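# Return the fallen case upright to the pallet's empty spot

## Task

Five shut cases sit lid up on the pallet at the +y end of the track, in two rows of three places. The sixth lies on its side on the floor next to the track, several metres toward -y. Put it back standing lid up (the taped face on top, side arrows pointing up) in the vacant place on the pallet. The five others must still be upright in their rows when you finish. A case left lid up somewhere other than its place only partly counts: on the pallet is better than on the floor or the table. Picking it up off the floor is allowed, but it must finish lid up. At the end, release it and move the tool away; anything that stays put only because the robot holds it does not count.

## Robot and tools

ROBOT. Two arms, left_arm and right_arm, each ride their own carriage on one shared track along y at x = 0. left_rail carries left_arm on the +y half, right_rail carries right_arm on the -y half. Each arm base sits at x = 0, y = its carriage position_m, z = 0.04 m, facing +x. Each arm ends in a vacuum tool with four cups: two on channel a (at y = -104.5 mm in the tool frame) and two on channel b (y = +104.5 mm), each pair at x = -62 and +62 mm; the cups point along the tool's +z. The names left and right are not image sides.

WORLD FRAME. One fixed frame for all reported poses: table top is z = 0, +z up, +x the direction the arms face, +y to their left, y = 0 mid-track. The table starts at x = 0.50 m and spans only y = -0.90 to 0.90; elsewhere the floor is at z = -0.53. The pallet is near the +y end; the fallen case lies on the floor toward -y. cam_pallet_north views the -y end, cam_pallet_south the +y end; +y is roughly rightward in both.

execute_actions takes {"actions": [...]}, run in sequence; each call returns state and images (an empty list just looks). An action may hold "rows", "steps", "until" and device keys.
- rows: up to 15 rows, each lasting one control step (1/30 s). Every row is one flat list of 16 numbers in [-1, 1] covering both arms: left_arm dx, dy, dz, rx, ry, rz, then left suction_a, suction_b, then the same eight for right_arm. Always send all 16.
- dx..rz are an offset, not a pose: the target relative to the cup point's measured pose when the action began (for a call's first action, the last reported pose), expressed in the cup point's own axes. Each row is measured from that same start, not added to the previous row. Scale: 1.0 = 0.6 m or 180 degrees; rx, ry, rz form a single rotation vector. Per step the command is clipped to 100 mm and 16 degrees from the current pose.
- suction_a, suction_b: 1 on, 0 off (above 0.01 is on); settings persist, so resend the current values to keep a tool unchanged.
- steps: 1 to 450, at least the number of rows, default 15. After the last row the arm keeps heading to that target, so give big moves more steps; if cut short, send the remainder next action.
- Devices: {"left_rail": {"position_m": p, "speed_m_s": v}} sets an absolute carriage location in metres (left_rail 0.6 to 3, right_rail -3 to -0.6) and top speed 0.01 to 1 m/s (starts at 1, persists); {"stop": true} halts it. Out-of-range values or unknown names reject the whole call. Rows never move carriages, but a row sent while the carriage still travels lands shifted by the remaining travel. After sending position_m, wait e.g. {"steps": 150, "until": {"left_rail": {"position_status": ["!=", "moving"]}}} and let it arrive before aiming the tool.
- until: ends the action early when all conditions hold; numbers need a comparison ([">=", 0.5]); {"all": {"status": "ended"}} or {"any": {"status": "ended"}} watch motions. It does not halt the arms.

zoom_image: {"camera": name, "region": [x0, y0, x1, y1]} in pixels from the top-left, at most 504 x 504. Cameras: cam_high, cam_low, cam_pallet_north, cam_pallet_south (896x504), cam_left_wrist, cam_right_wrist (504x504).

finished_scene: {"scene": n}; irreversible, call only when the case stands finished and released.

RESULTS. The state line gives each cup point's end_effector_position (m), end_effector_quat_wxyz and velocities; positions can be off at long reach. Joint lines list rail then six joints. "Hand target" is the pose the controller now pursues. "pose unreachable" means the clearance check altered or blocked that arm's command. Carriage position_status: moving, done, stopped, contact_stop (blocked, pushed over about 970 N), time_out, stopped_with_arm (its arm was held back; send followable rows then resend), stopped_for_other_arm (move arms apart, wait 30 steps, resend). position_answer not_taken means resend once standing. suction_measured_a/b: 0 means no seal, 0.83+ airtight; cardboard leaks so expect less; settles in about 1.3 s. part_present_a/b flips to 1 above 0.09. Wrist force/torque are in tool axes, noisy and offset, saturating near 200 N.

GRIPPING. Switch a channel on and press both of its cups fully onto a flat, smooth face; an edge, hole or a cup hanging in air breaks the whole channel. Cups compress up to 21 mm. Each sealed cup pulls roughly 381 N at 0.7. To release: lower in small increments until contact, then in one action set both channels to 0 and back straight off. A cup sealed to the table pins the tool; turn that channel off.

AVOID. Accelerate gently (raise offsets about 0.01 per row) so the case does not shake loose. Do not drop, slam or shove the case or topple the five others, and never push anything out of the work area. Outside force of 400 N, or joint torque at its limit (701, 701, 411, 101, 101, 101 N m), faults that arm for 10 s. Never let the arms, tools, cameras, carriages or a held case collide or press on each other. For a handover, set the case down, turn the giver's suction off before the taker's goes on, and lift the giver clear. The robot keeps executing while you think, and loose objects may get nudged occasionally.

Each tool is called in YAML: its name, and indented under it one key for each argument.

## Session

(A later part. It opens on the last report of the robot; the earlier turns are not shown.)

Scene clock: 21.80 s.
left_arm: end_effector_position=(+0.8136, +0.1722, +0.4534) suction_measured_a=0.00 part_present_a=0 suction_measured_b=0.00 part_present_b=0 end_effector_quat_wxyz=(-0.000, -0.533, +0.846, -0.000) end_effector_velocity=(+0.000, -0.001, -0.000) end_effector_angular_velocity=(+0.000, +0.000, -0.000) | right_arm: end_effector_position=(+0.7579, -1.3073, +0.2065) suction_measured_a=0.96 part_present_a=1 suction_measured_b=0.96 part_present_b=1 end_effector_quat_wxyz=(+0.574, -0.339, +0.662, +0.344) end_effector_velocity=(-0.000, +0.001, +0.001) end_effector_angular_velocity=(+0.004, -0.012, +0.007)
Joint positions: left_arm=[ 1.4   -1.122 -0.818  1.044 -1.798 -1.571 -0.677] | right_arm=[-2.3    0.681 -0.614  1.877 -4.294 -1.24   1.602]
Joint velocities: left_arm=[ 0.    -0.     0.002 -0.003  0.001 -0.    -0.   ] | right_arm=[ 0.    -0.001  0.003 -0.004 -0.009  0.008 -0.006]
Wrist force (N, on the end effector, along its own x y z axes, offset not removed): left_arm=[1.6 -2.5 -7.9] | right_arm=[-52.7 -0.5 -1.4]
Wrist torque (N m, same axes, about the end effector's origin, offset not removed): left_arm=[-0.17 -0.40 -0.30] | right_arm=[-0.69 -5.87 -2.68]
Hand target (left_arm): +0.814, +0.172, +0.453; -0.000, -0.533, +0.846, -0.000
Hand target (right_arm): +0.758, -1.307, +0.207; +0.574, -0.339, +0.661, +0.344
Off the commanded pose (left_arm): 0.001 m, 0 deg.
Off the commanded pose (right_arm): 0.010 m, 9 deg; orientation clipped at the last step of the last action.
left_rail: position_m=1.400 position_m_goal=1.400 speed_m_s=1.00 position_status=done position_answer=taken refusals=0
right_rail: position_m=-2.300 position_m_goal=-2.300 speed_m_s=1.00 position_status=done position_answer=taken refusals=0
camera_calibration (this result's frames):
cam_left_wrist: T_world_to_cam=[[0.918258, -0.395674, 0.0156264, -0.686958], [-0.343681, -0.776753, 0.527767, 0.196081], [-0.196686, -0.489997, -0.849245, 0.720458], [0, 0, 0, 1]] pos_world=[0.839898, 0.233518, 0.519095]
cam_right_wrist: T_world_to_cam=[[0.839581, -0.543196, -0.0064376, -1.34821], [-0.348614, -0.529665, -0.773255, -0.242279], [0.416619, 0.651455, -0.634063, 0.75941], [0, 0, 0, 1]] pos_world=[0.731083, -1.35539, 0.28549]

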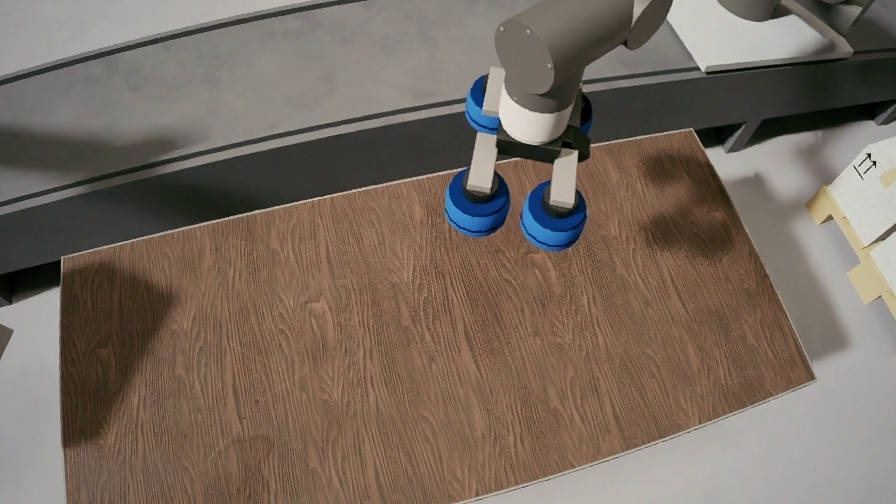

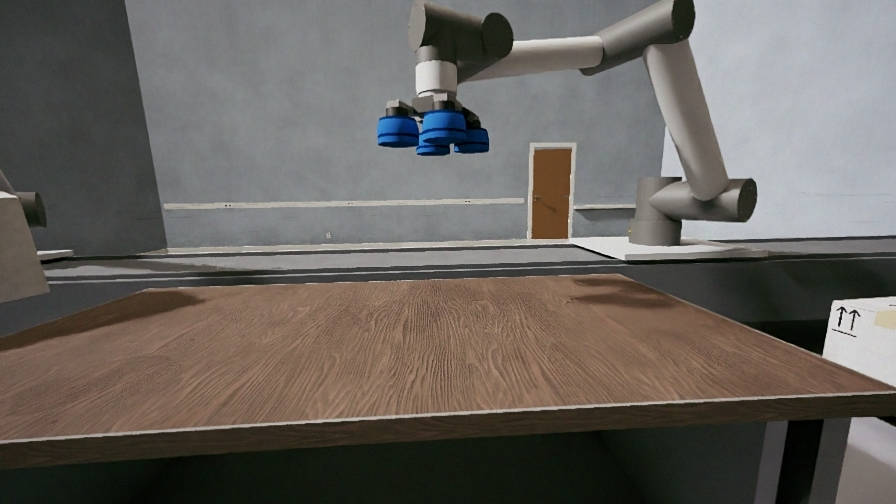

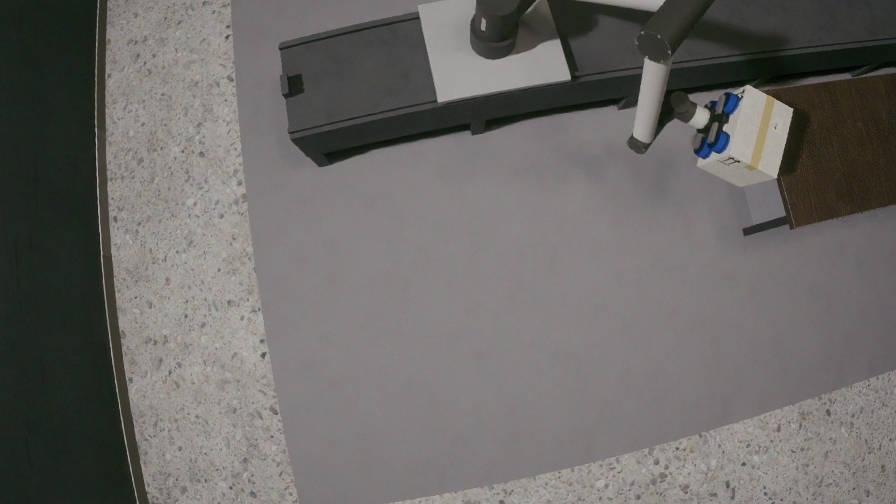

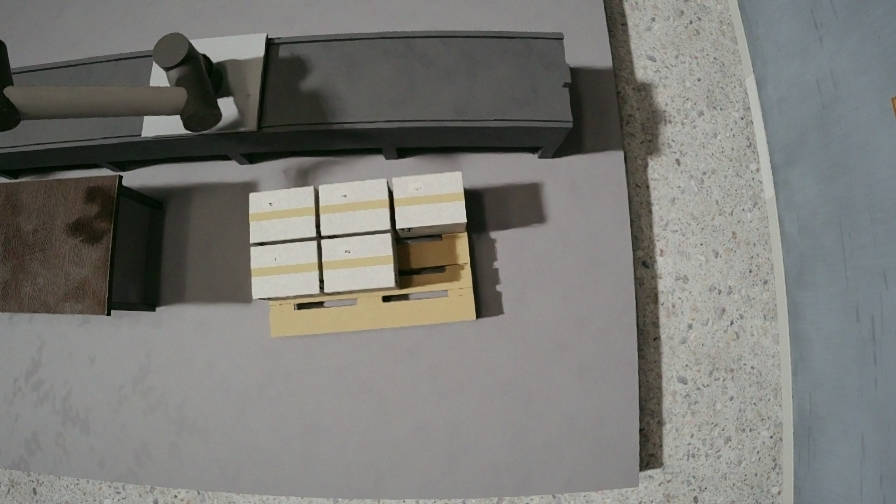

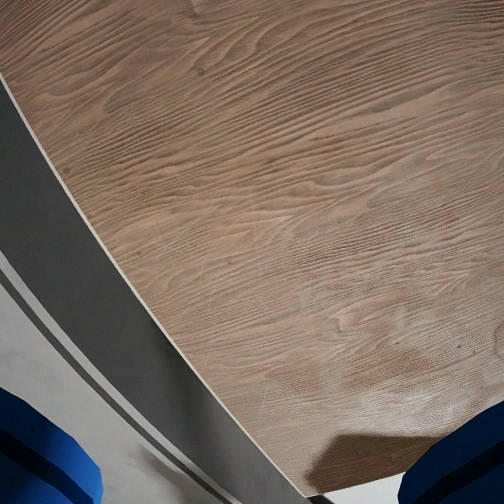

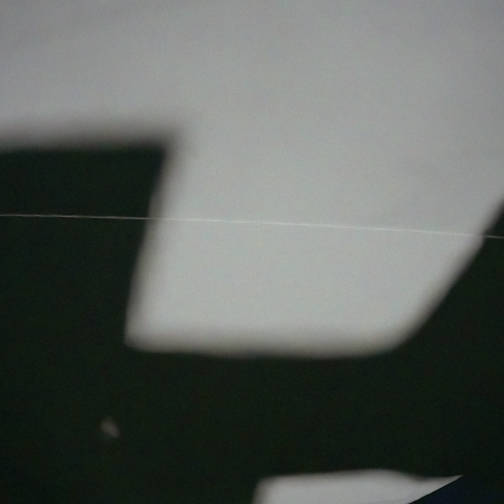

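execute_actions:
  actions:
    - {"right_rail":{"position_m":-1.77},"rows":[ [0.008,-0.003,0,0,0,0,0,0, 0,0,0,-0.0053,-0.0049,-0.0035,1,1], [0.023,-0.01,0,0,0,0,0,0, 0,0,0,-0.0159,-0.0146,-0.0104,1,1], [0.042,-0.018,0,0,0,0,0,0, 0,0,0,-0.0282,-0.0259,-0.0184,1,1], [0.052,-0.022,0,0,0,0,0,0, 0,0,0,-0.0353,-0.0324,-0.023,1,1] ],"steps":5}

Scene clock: 23.07 s.
left_arm: end_effector_position=(+0.8126, +0.1601, +0.4528) suction_measured_a=0.00 part_present_a=0 suction_measured_b=0.00 part_present_b=0 end_effector_quat_wxyz=(-0.000, -0.533, +0.846, -0.000) end_effector_velocity=(-0.011, -0.150, +0.001) end_effector_angular_velocity=(-0.010, -0.005, -0.002) | right_arm: end_effector_position=(+0.7593, -1.2897, +0.2058) suction_measured_a=0.96 part_present_a=1 suction_measured_b=0.96 part_present_b=1 end_effector_quat_wxyz=(+0.584, -0.351, +0.641, +0.353) end_effector_velocity=(-0.004, +0.264, -0.004) end_effector_angular_velocity=(+0.242, -0.486, +0.459)
Joint positions: left_arm=[ 1.4   -1.127 -0.805  1.021 -1.788 -1.571 -0.681] | right_arm=[-2.282  0.669 -0.598  1.863 -4.333 -1.195  1.587]
Joint velocities: left_arm=[ 0.    -0.05   0.156 -0.286  0.119  0.    -0.048] | right_arm=[ 0.27  -0.131  0.191 -0.172 -0.49   0.58  -0.167]
Wrist force (N, on the end effector, along its own x y z axes, offset not removed): left_arm=[-0.1 -9.6 -10.1] | right_arm=[-48.5 -19.4 -14.4]
Wrist torque (N m, same axes, about the end effector's origin, offset not removed): left_arm=[-1.17 -0.21 -0.02] | right_arm=[0.29 -5.63 -2.53]
Hand target (left_arm): +0.811, +0.140, +0.453; -0.000, -0.533, +0.846, -0.001
Hand target (right_arm): +0.756, -1.276, +0.205; +0.599, -0.375, +0.602, +0.372
Off the commanded pose (left_arm): 0.022 m, 0 deg.
Off the commanded pose (right_arm): 0.002 m, 6 deg.
left_rail: position_m=1.400 position_m_goal=1.400 speed_m_s=1.00 position_status=done position_answer=taken refusals=0
right_rail: position_m=-2.282 position_m_goal=-1.770 speed_m_s=1.00 position_status=moving position_answer=taken refusals=0
camera_calibration (this result's frames):
cam_left_wrist: T_world_to_cam=[[0.91826, -0.395681, 0.0153561, -0.690694], [-0.3436, -0.77692, 0.527575, 0.186684], [-0.196821, -0.489727, -0.84937, 0.713916], [0, 0, 0, 1]] pos_world=[0.838895, 0.221368, 0.518496]
cam_right_wrist: T_world_to_cam=[[0.857594, -0.51405, 0.0168877, -1.32066], [-0.299747, -0.526214, -0.795771, -0.26107], [0.417952, 0.677386, -0.605362, 0.773388], [0, 0, 0, 1]] pos_world=[0.731099, -1.34015, 0.282731]

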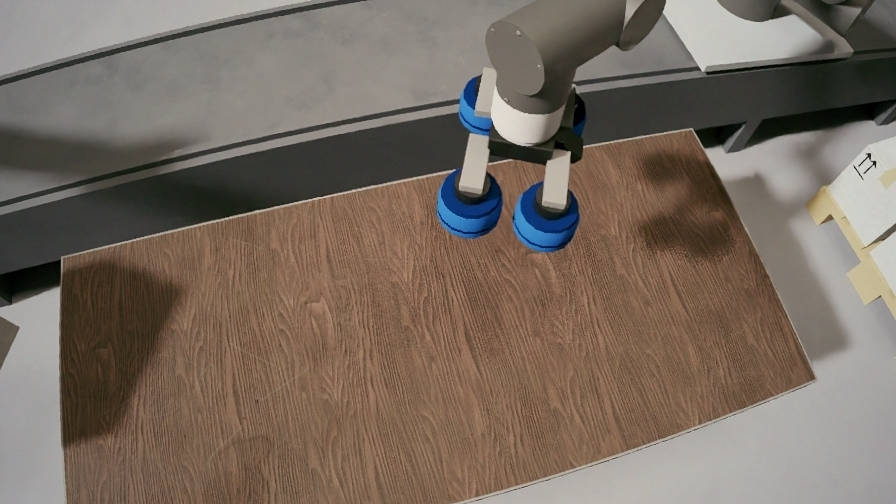

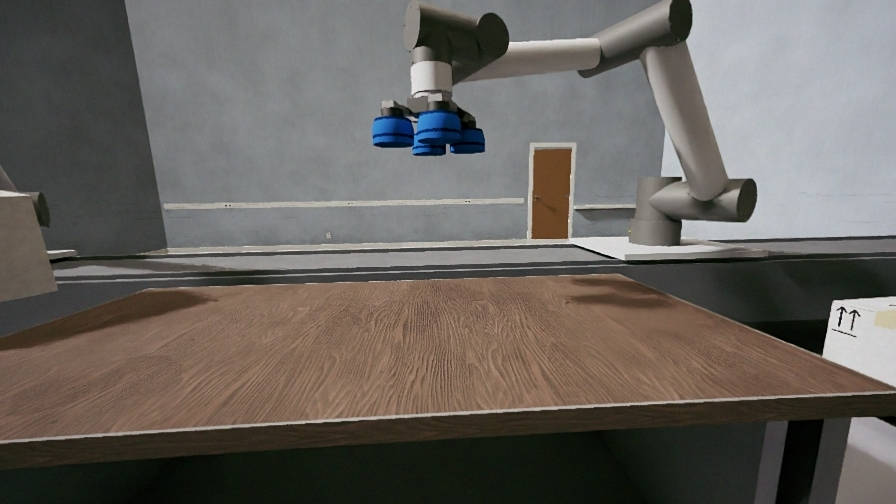

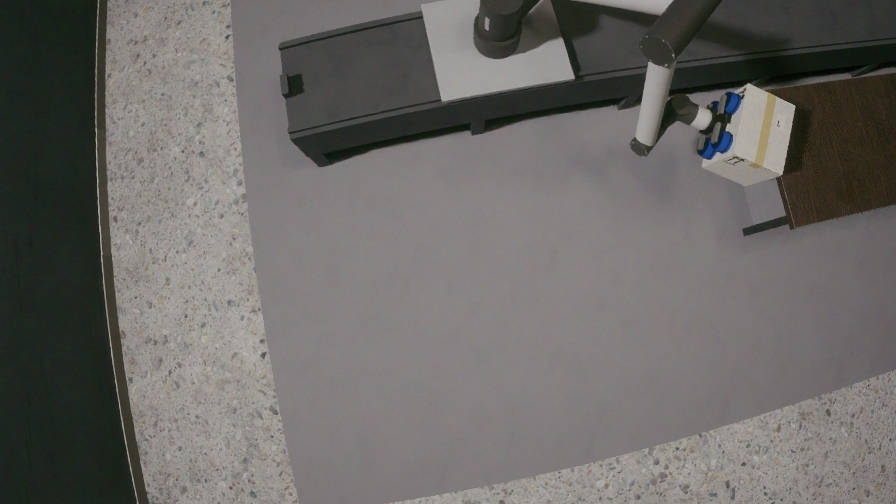

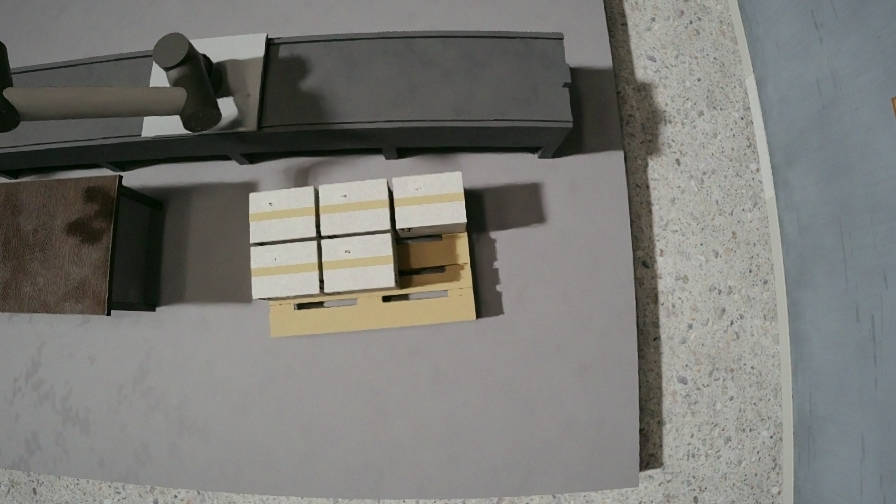

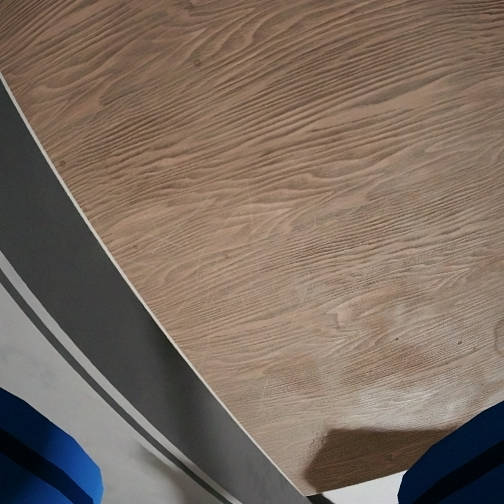

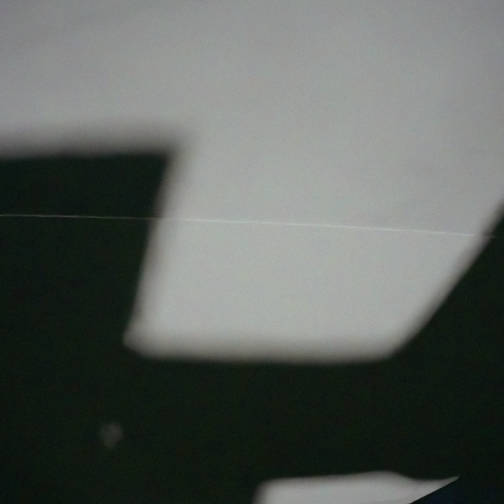

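execute_actions:
  actions: []

Scene clock: 24.20 s.
left_arm: end_effector_position=(+0.8112, +0.1396, +0.4533) suction_measured_a=0.00 part_present_a=0 suction_measured_b=0.00 part_present_b=0 end_effector_quat_wxyz=(-0.000, -0.533, +0.846, -0.001) end_effector_velocity=(-0.000, -0.000, -0.000) end_effector_angular_velocity=(+0.000, +0.000, -0.000) | right_arm: end_effector_position=(+0.7564, -0.7791, +0.2051) suction_measured_a=0.96 part_present_a=1 suction_measured_b=0.96 part_present_b=1 end_effector_quat_wxyz=(+0.599, -0.375, +0.602, +0.371) end_effector_velocity=(-0.000, +0.000, +0.000) end_effector_angular_velocity=(-0.000, -0.000, +0.000)
Joint positions: left_arm=[ 1.4   -1.133 -0.783  0.981 -1.771 -1.571 -0.688] | right_arm=[-1.77   0.651 -0.572  1.838 -4.402 -1.109  1.565]
Joint velocities: left_arm=[ 0. -0.  0. -0.  0. -0. -0.] | right_arm=[ 0.  0. -0.  0. -0.  0. -0.]
Wrist force (N, on the end effector, along its own x y z axes, offset not removed): left_arm=[-3.3 -7.2 -10.7] | right_arm=[-53.5 -5.9 1.6]
Wrist torque (N m, same axes, about the end effector's origin, offset not removed): left_arm=[-0.98 0.23 0.00] | right_arm=[-0.68 -5.84 -2.63]
Hand target (left_arm): +0.811, +0.140, +0.453; -0.000, -0.533, +0.846, -0.001
Hand target (right_arm): +0.756, -0.779, +0.205; +0.599, -0.375, +0.602, +0.372
Off the commanded pose (left_arm): 0.002 m, 0 deg.
Off the commanded pose (right_arm): 0.003 m, 1 deg.
left_rail: position_m=1.400 position_m_goal=1.400 speed_m_s=1.00 position_status=done position_answer=taken refusals=0
right_rail: position_m=-1.770 position_m_goal=-1.770 speed_m_s=1.00 position_status=done position_answer=taken refusals=0
camera_calibration (this result's frames):
cam_left_wrist: T_world_to_cam=[[0.918207, -0.395754, 0.016539, -0.69804], [-0.344054, -0.776173, 0.528378, 0.169954], [-0.196271, -0.490851, -0.848848, 0.703549], [0, 0, 0, 1]] pos_world=[0.837505, 0.200999, 0.518952]
cam_right_wrist: T_world_to_cam=[[0.888109, -0.455427, 0.0620341, -1.04236], [-0.206493, -0.515917, -0.831378, -0.0490145], [0.410636, 0.725545, -0.552234, 0.460461], [0, 0, 0, 1]] pos_world=[0.726524, -0.83409, 0.278194]

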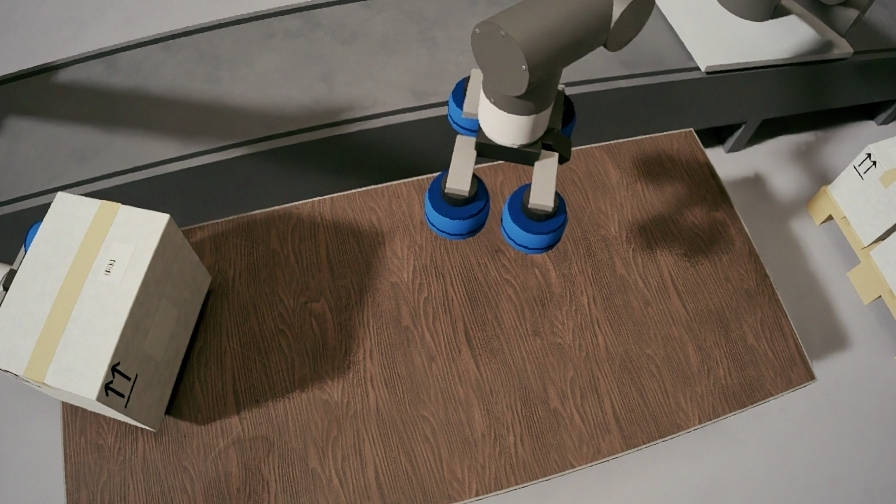

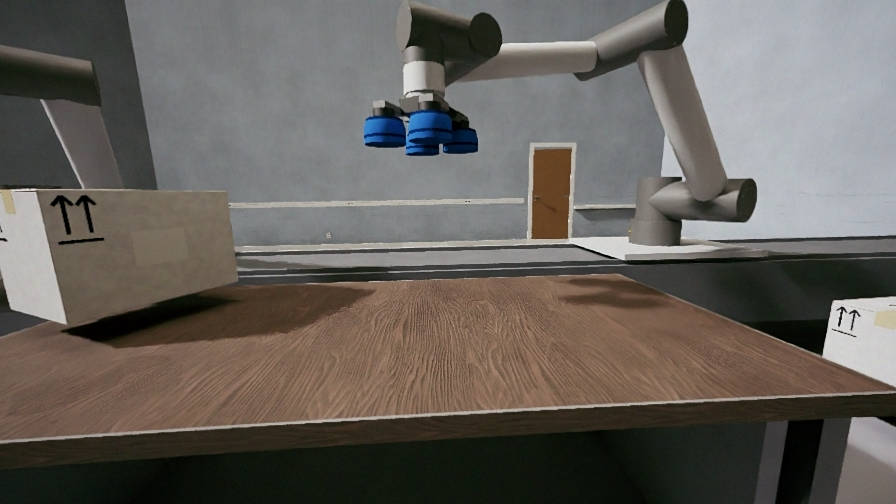

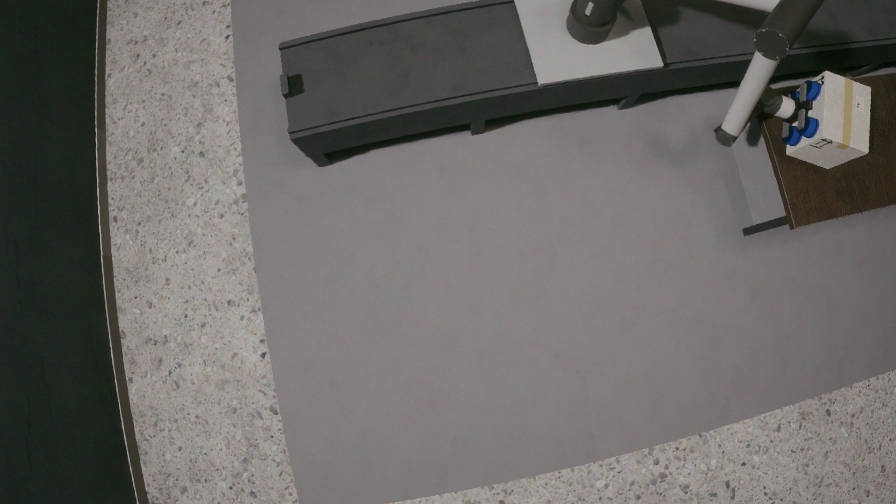

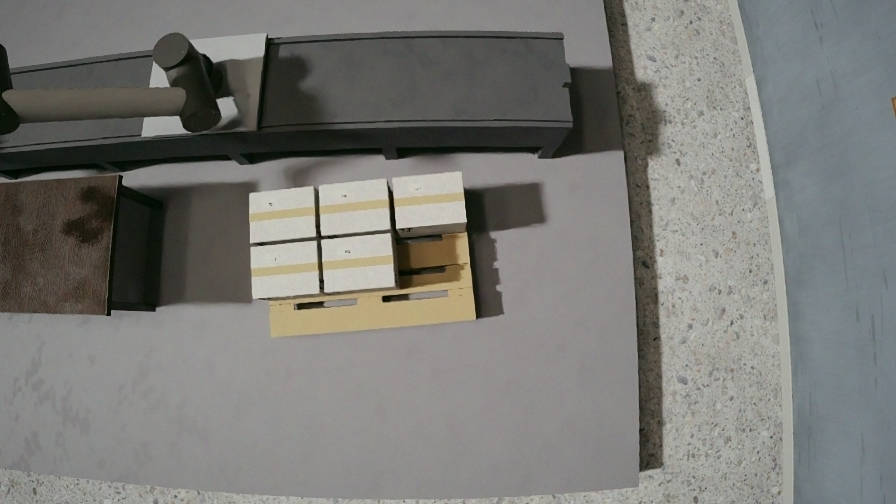

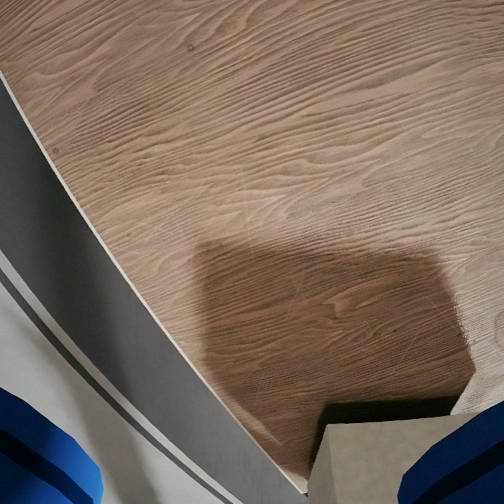

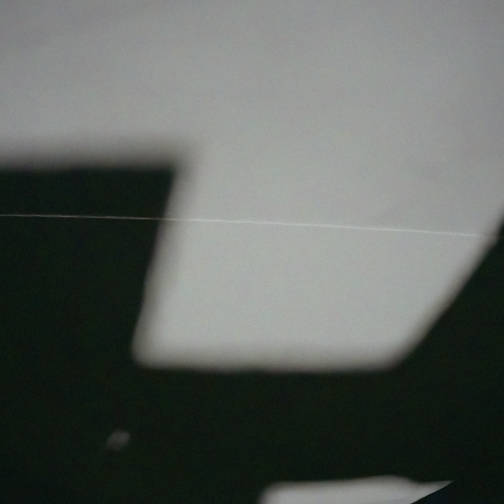

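execute_actions:
  actions:
    - {"rows":[ [0,0,0,0,0,0,0,0, 0.008,0,0,0,-0.0002,0.0001,1,1], [0,0,0,0,0,0,0,0, 0.025,0,0,0,-0.0004,0.0002,1,1], [0,0,0,0,0,0,0,0, 0.049,0,0,0,-0.0008,0.0004,1,1], [0,0,0,0,0,0,0,0, 0.073,0,0,0,-0.0011,0.0005,1,1], [0,0,0,0,0,0,0,0, 0.09,0,0,0,-0.0014,0.0006,1,1], [0,0,0,0,0,0,0,0, 0.098,0,0,0,-0.0015,0.0007,1,1] ],"steps":6}

Scene clock: 25.20 s.
left_arm: end_effector_position=(+0.8112, +0.1396, +0.4533) suction_measured_a=0.00 part_present_a=0 suction_measured_b=0.00 part_present_b=0 end_effector_quat_wxyz=(-0.000, -0.533, +0.846, -0.001) end_effector_velocity=(+0.000, +0.000, +0.000) end_effector_angular_velocity=(-0.000, -0.000, +0.000) | right_arm: end_effector_position=(+0.7561, -0.7792, +0.1836) suction_measured_a=0.96 part_present_a=1 suction_measured_b=0.96 part_present_b=1 end_effector_quat_wxyz=(+0.600, -0.375, +0.601, +0.372) end_effector_velocity=(-0.004, -0.006, -0.242) end_effector_angular_velocity=(+0.010, +0.009, -0.000)
Joint positions: left_arm=[ 1.4   -1.133 -0.783  0.981 -1.771 -1.571 -0.688] | right_arm=[-1.77   0.651 -0.546  1.83  -4.421 -1.109  1.566]
Joint velocities: left_arm=[ 0.  0. -0.  0. -0. -0. -0.] | right_arm=[ 0.    -0.002  0.278 -0.09  -0.193  0.002  0.015]
Wrist force (N, on the end effector, along its own x y z axes, offset not removed): left_arm=[-3.7 -6.8 -5.6] | right_arm=[-59.9 -5.2 2.8]
Wrist torque (N m, same axes, about the end effector's origin, offset not removed): left_arm=[-1.20 0.42 -0.09] | right_arm=[-0.52 -6.38 -2.46]
Hand target (left_arm): +0.811, +0.140, +0.453; -0.000, -0.533, +0.846, -0.001
Hand target (right_arm): +0.755, -0.781, +0.147; +0.600, -0.374, +0.601, +0.373
Off the commanded pose (left_arm): 0.000 m, 0 deg.
Off the commanded pose (right_arm): 0.037 m, 0 deg.
left_rail: position_m=1.400 position_m_goal=1.400 speed_m_s=1.00 position_status=done position_answer=taken refusals=0
right_rail: position_m=-1.770 position_m_goal=-1.770 speed_m_s=1.00 position_status=done position_answer=taken refusals=0
camera_calibration (this result's frames):
cam_left_wrist: T_world_to_cam=[[0.918207, -0.395755, 0.0165387, -0.69804], [-0.344054, -0.776173, 0.528378, 0.169953], [-0.196271, -0.49085, -0.848848, 0.703547], [0, 0, 0, 1]] pos_world=[0.837505, 0.200996, 0.51895]
cam_right_wrist: T_world_to_cam=[[0.888156, -0.455396, 0.0615851, -1.04078], [-0.205997, -0.514335, -0.832481, -0.0660046], [0.410784, 0.726687, -0.55062, 0.449306], [0, 0, 0, 1]] pos_world=[0.72621, -0.83442, 0.256546]

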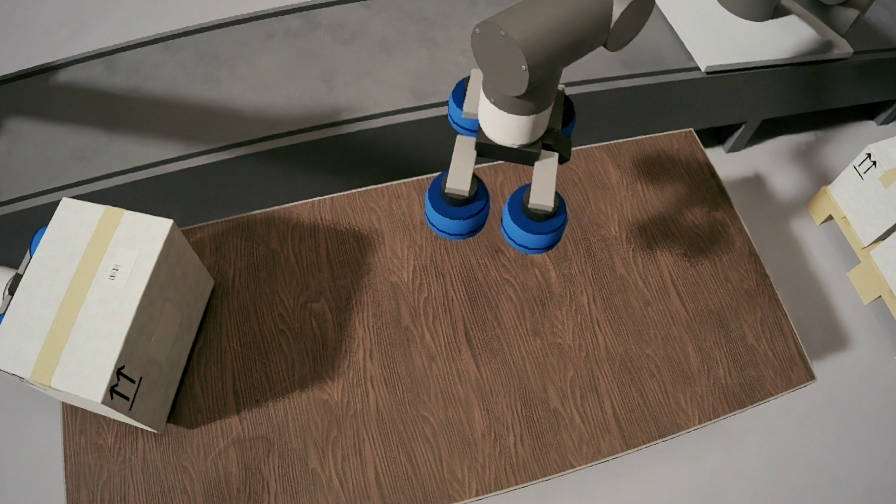

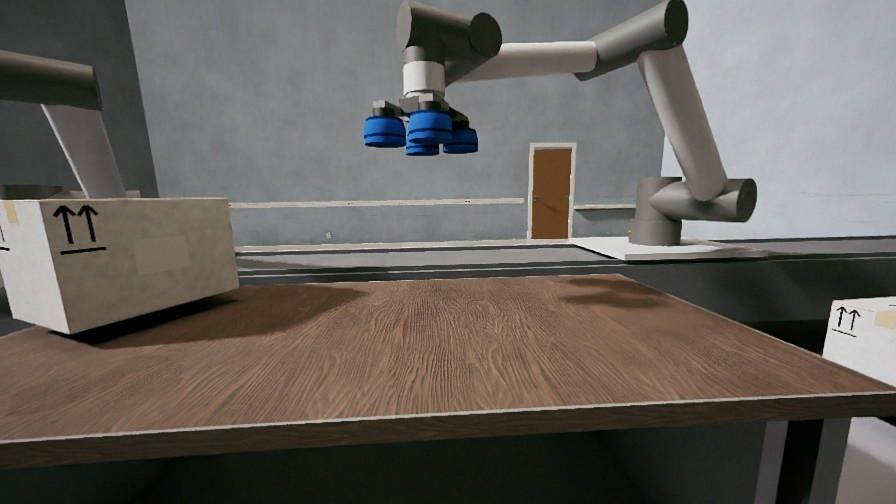

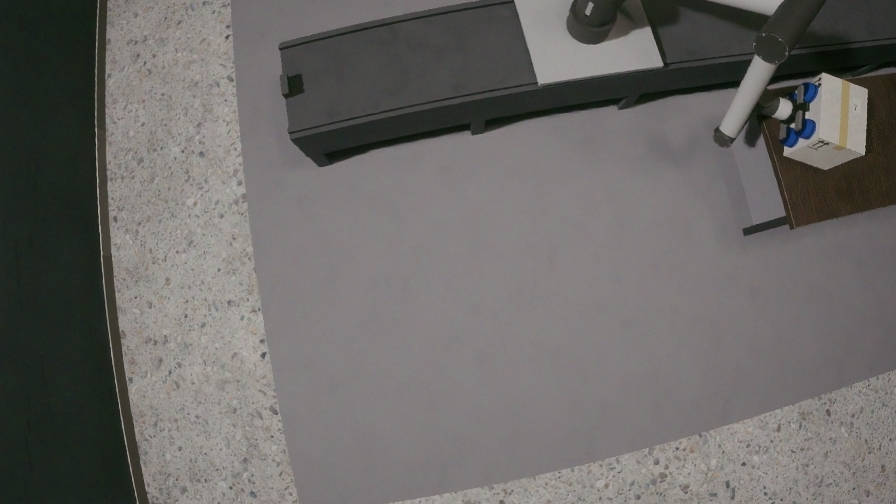

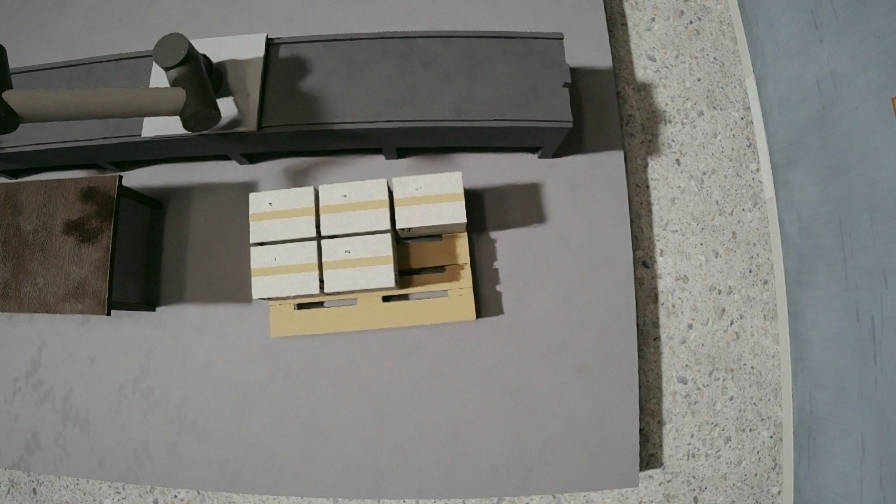

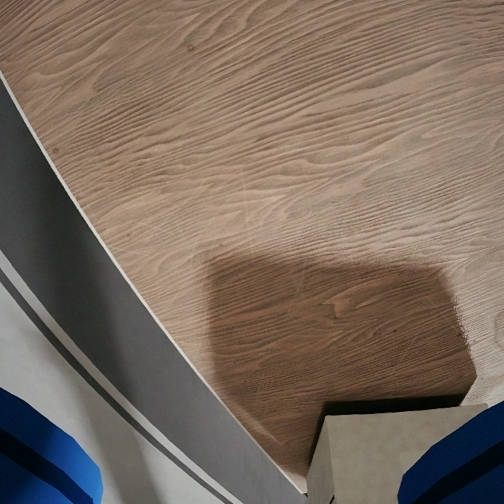

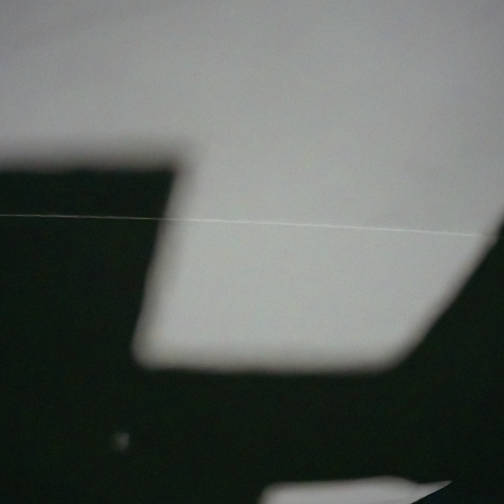

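execute_actions:
  actions:
    - {"rows":[ [0,0,0,0,0,0,0,0, 0.066,0,0,0,0,0,1,1] ],"steps":1}

Scene clock: 25.60 s.
left_arm: end_effector_position=(+0.8112, +0.1396, +0.4533) suction_measured_a=0.00 part_present_a=0 suction_measured_b=0.00 part_present_b=0 end_effector_quat_wxyz=(-0.000, -0.533, +0.846, -0.001) end_effector_velocity=(+0.000, +0.000, +0.000) end_effector_angular_velocity=(-0.000, +0.000, +0.000) | right_arm: end_effector_position=(+0.7552, -0.7804, +0.1483) suction_measured_a=0.96 part_present_a=1 suction_measured_b=0.96 part_present_b=1 end_effector_quat_wxyz=(+0.600, -0.374, +0.601, +0.373) end_effector_velocity=(+0.002, +0.001, -0.016) end_effector_angular_velocity=(-0.000, +0.001, +0.000)
Joint positions: left_arm=[ 1.4   -1.133 -0.783  0.981 -1.771 -1.571 -0.688] | right_arm=[-1.77   0.651 -0.506  1.816 -4.449 -1.109  1.569]
Joint velocities: left_arm=[ 0.  0. -0.  0.  0. -0. -0.] | right_arm=[ 0.     0.     0.019 -0.011 -0.008  0.     0.   ]
Wrist force (N, on the end effector, along its own x y z axes, offset not removed): left_arm=[2.3 -13.0 -7.8] | right_arm=[-49.1 -5.1 0.3]
Wrist torque (N m, same axes, about the end effector's origin, offset not removed): left_arm=[-1.83 -0.39 -0.04] | right_arm=[-0.58 -6.31 -2.67]
Hand target (left_arm): +0.811, +0.140, +0.453; -0.000, -0.533, +0.846, -0.001
Hand target (right_arm): +0.756, -0.779, +0.144; +0.600, -0.375, +0.601, +0.372
Off the commanded pose (left_arm): 0.000 m, 0 deg.
Off the commanded pose (right_arm): 0.005 m, 0 deg.
left_rail: position_m=1.400 position_m_goal=1.400 speed_m_s=1.00 position_status=done position_answer=taken refusals=0
right_rail: position_m=-1.770 position_m_goal=-1.770 speed_m_s=1.00 position_status=done position_answer=taken refusals=0
camera_calibration (this result's frames):
cam_left_wrist: T_world_to_cam=[[0.918207, -0.395755, 0.0165388, -0.69804], [-0.344054, -0.776173, 0.528378, 0.169952], [-0.196271, -0.49085, -0.848848, 0.703547], [0, 0, 0, 1]] pos_world=[0.837505, 0.200996, 0.51895]
cam_right_wrist: T_world_to_cam=[[0.888146, -0.455643, 0.0598907, -1.03831], [-0.206869, -0.512755, -0.83324, -0.094166], [0.410369, 0.727649, -0.549659, 0.431999], [0, 0, 0, 1]] pos_world=[0.725413, -0.835727, 0.221175]

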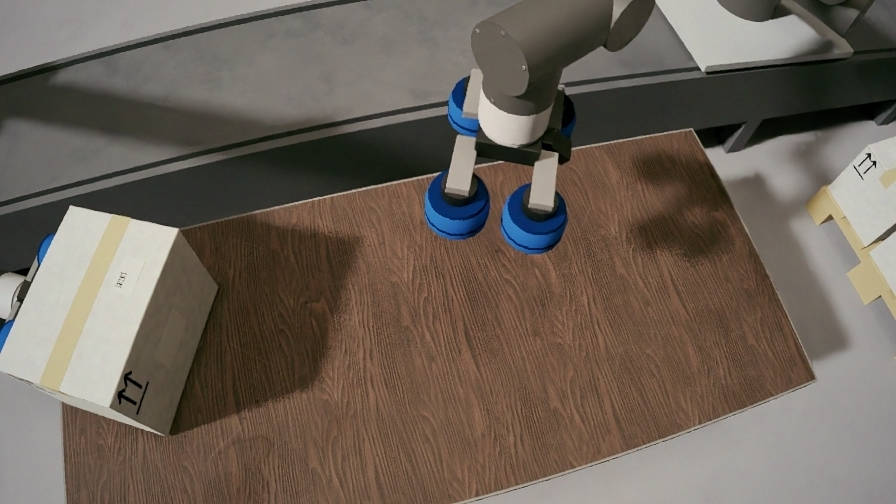

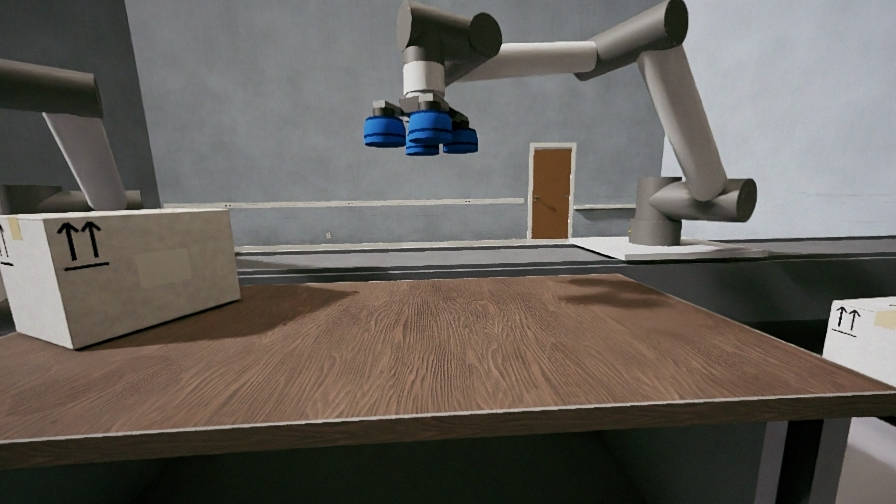

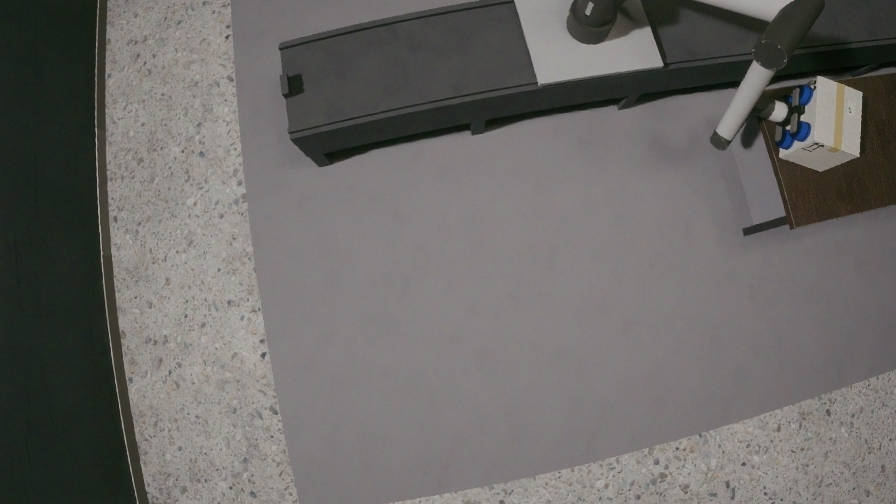

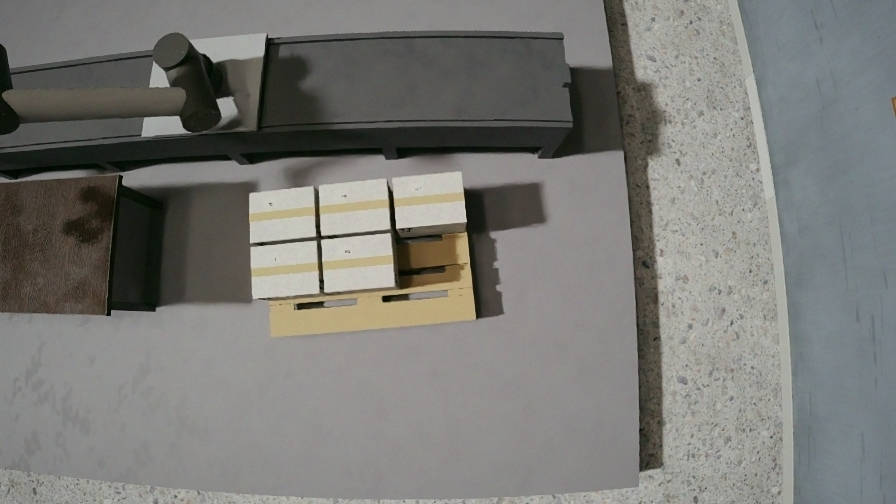

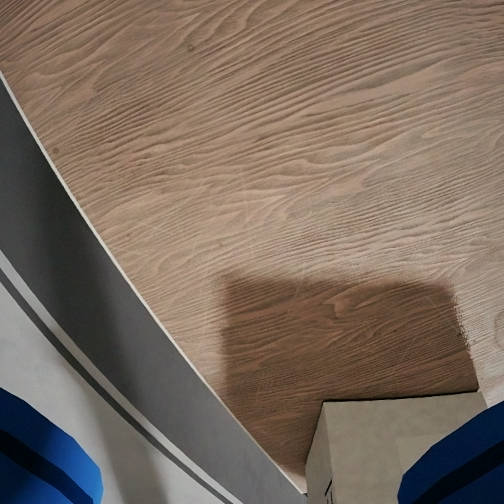

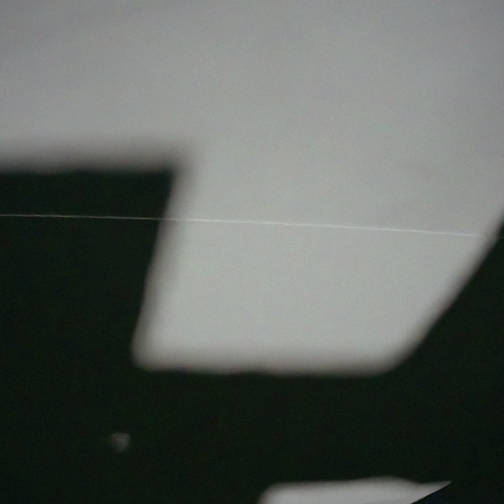

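zoom_image:
  camera: "cam_low"
  region: [0, 280, 260, 370]

Region (0, 280, 260, 370) of cam_low's 896x504 image, scaled by 1.938, with more detail than that image has; it fills the top 174 rows of this view, and the rest is white.

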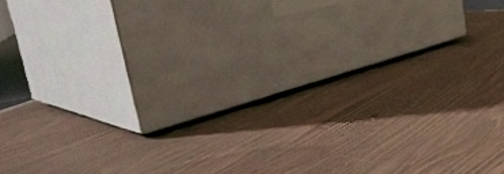

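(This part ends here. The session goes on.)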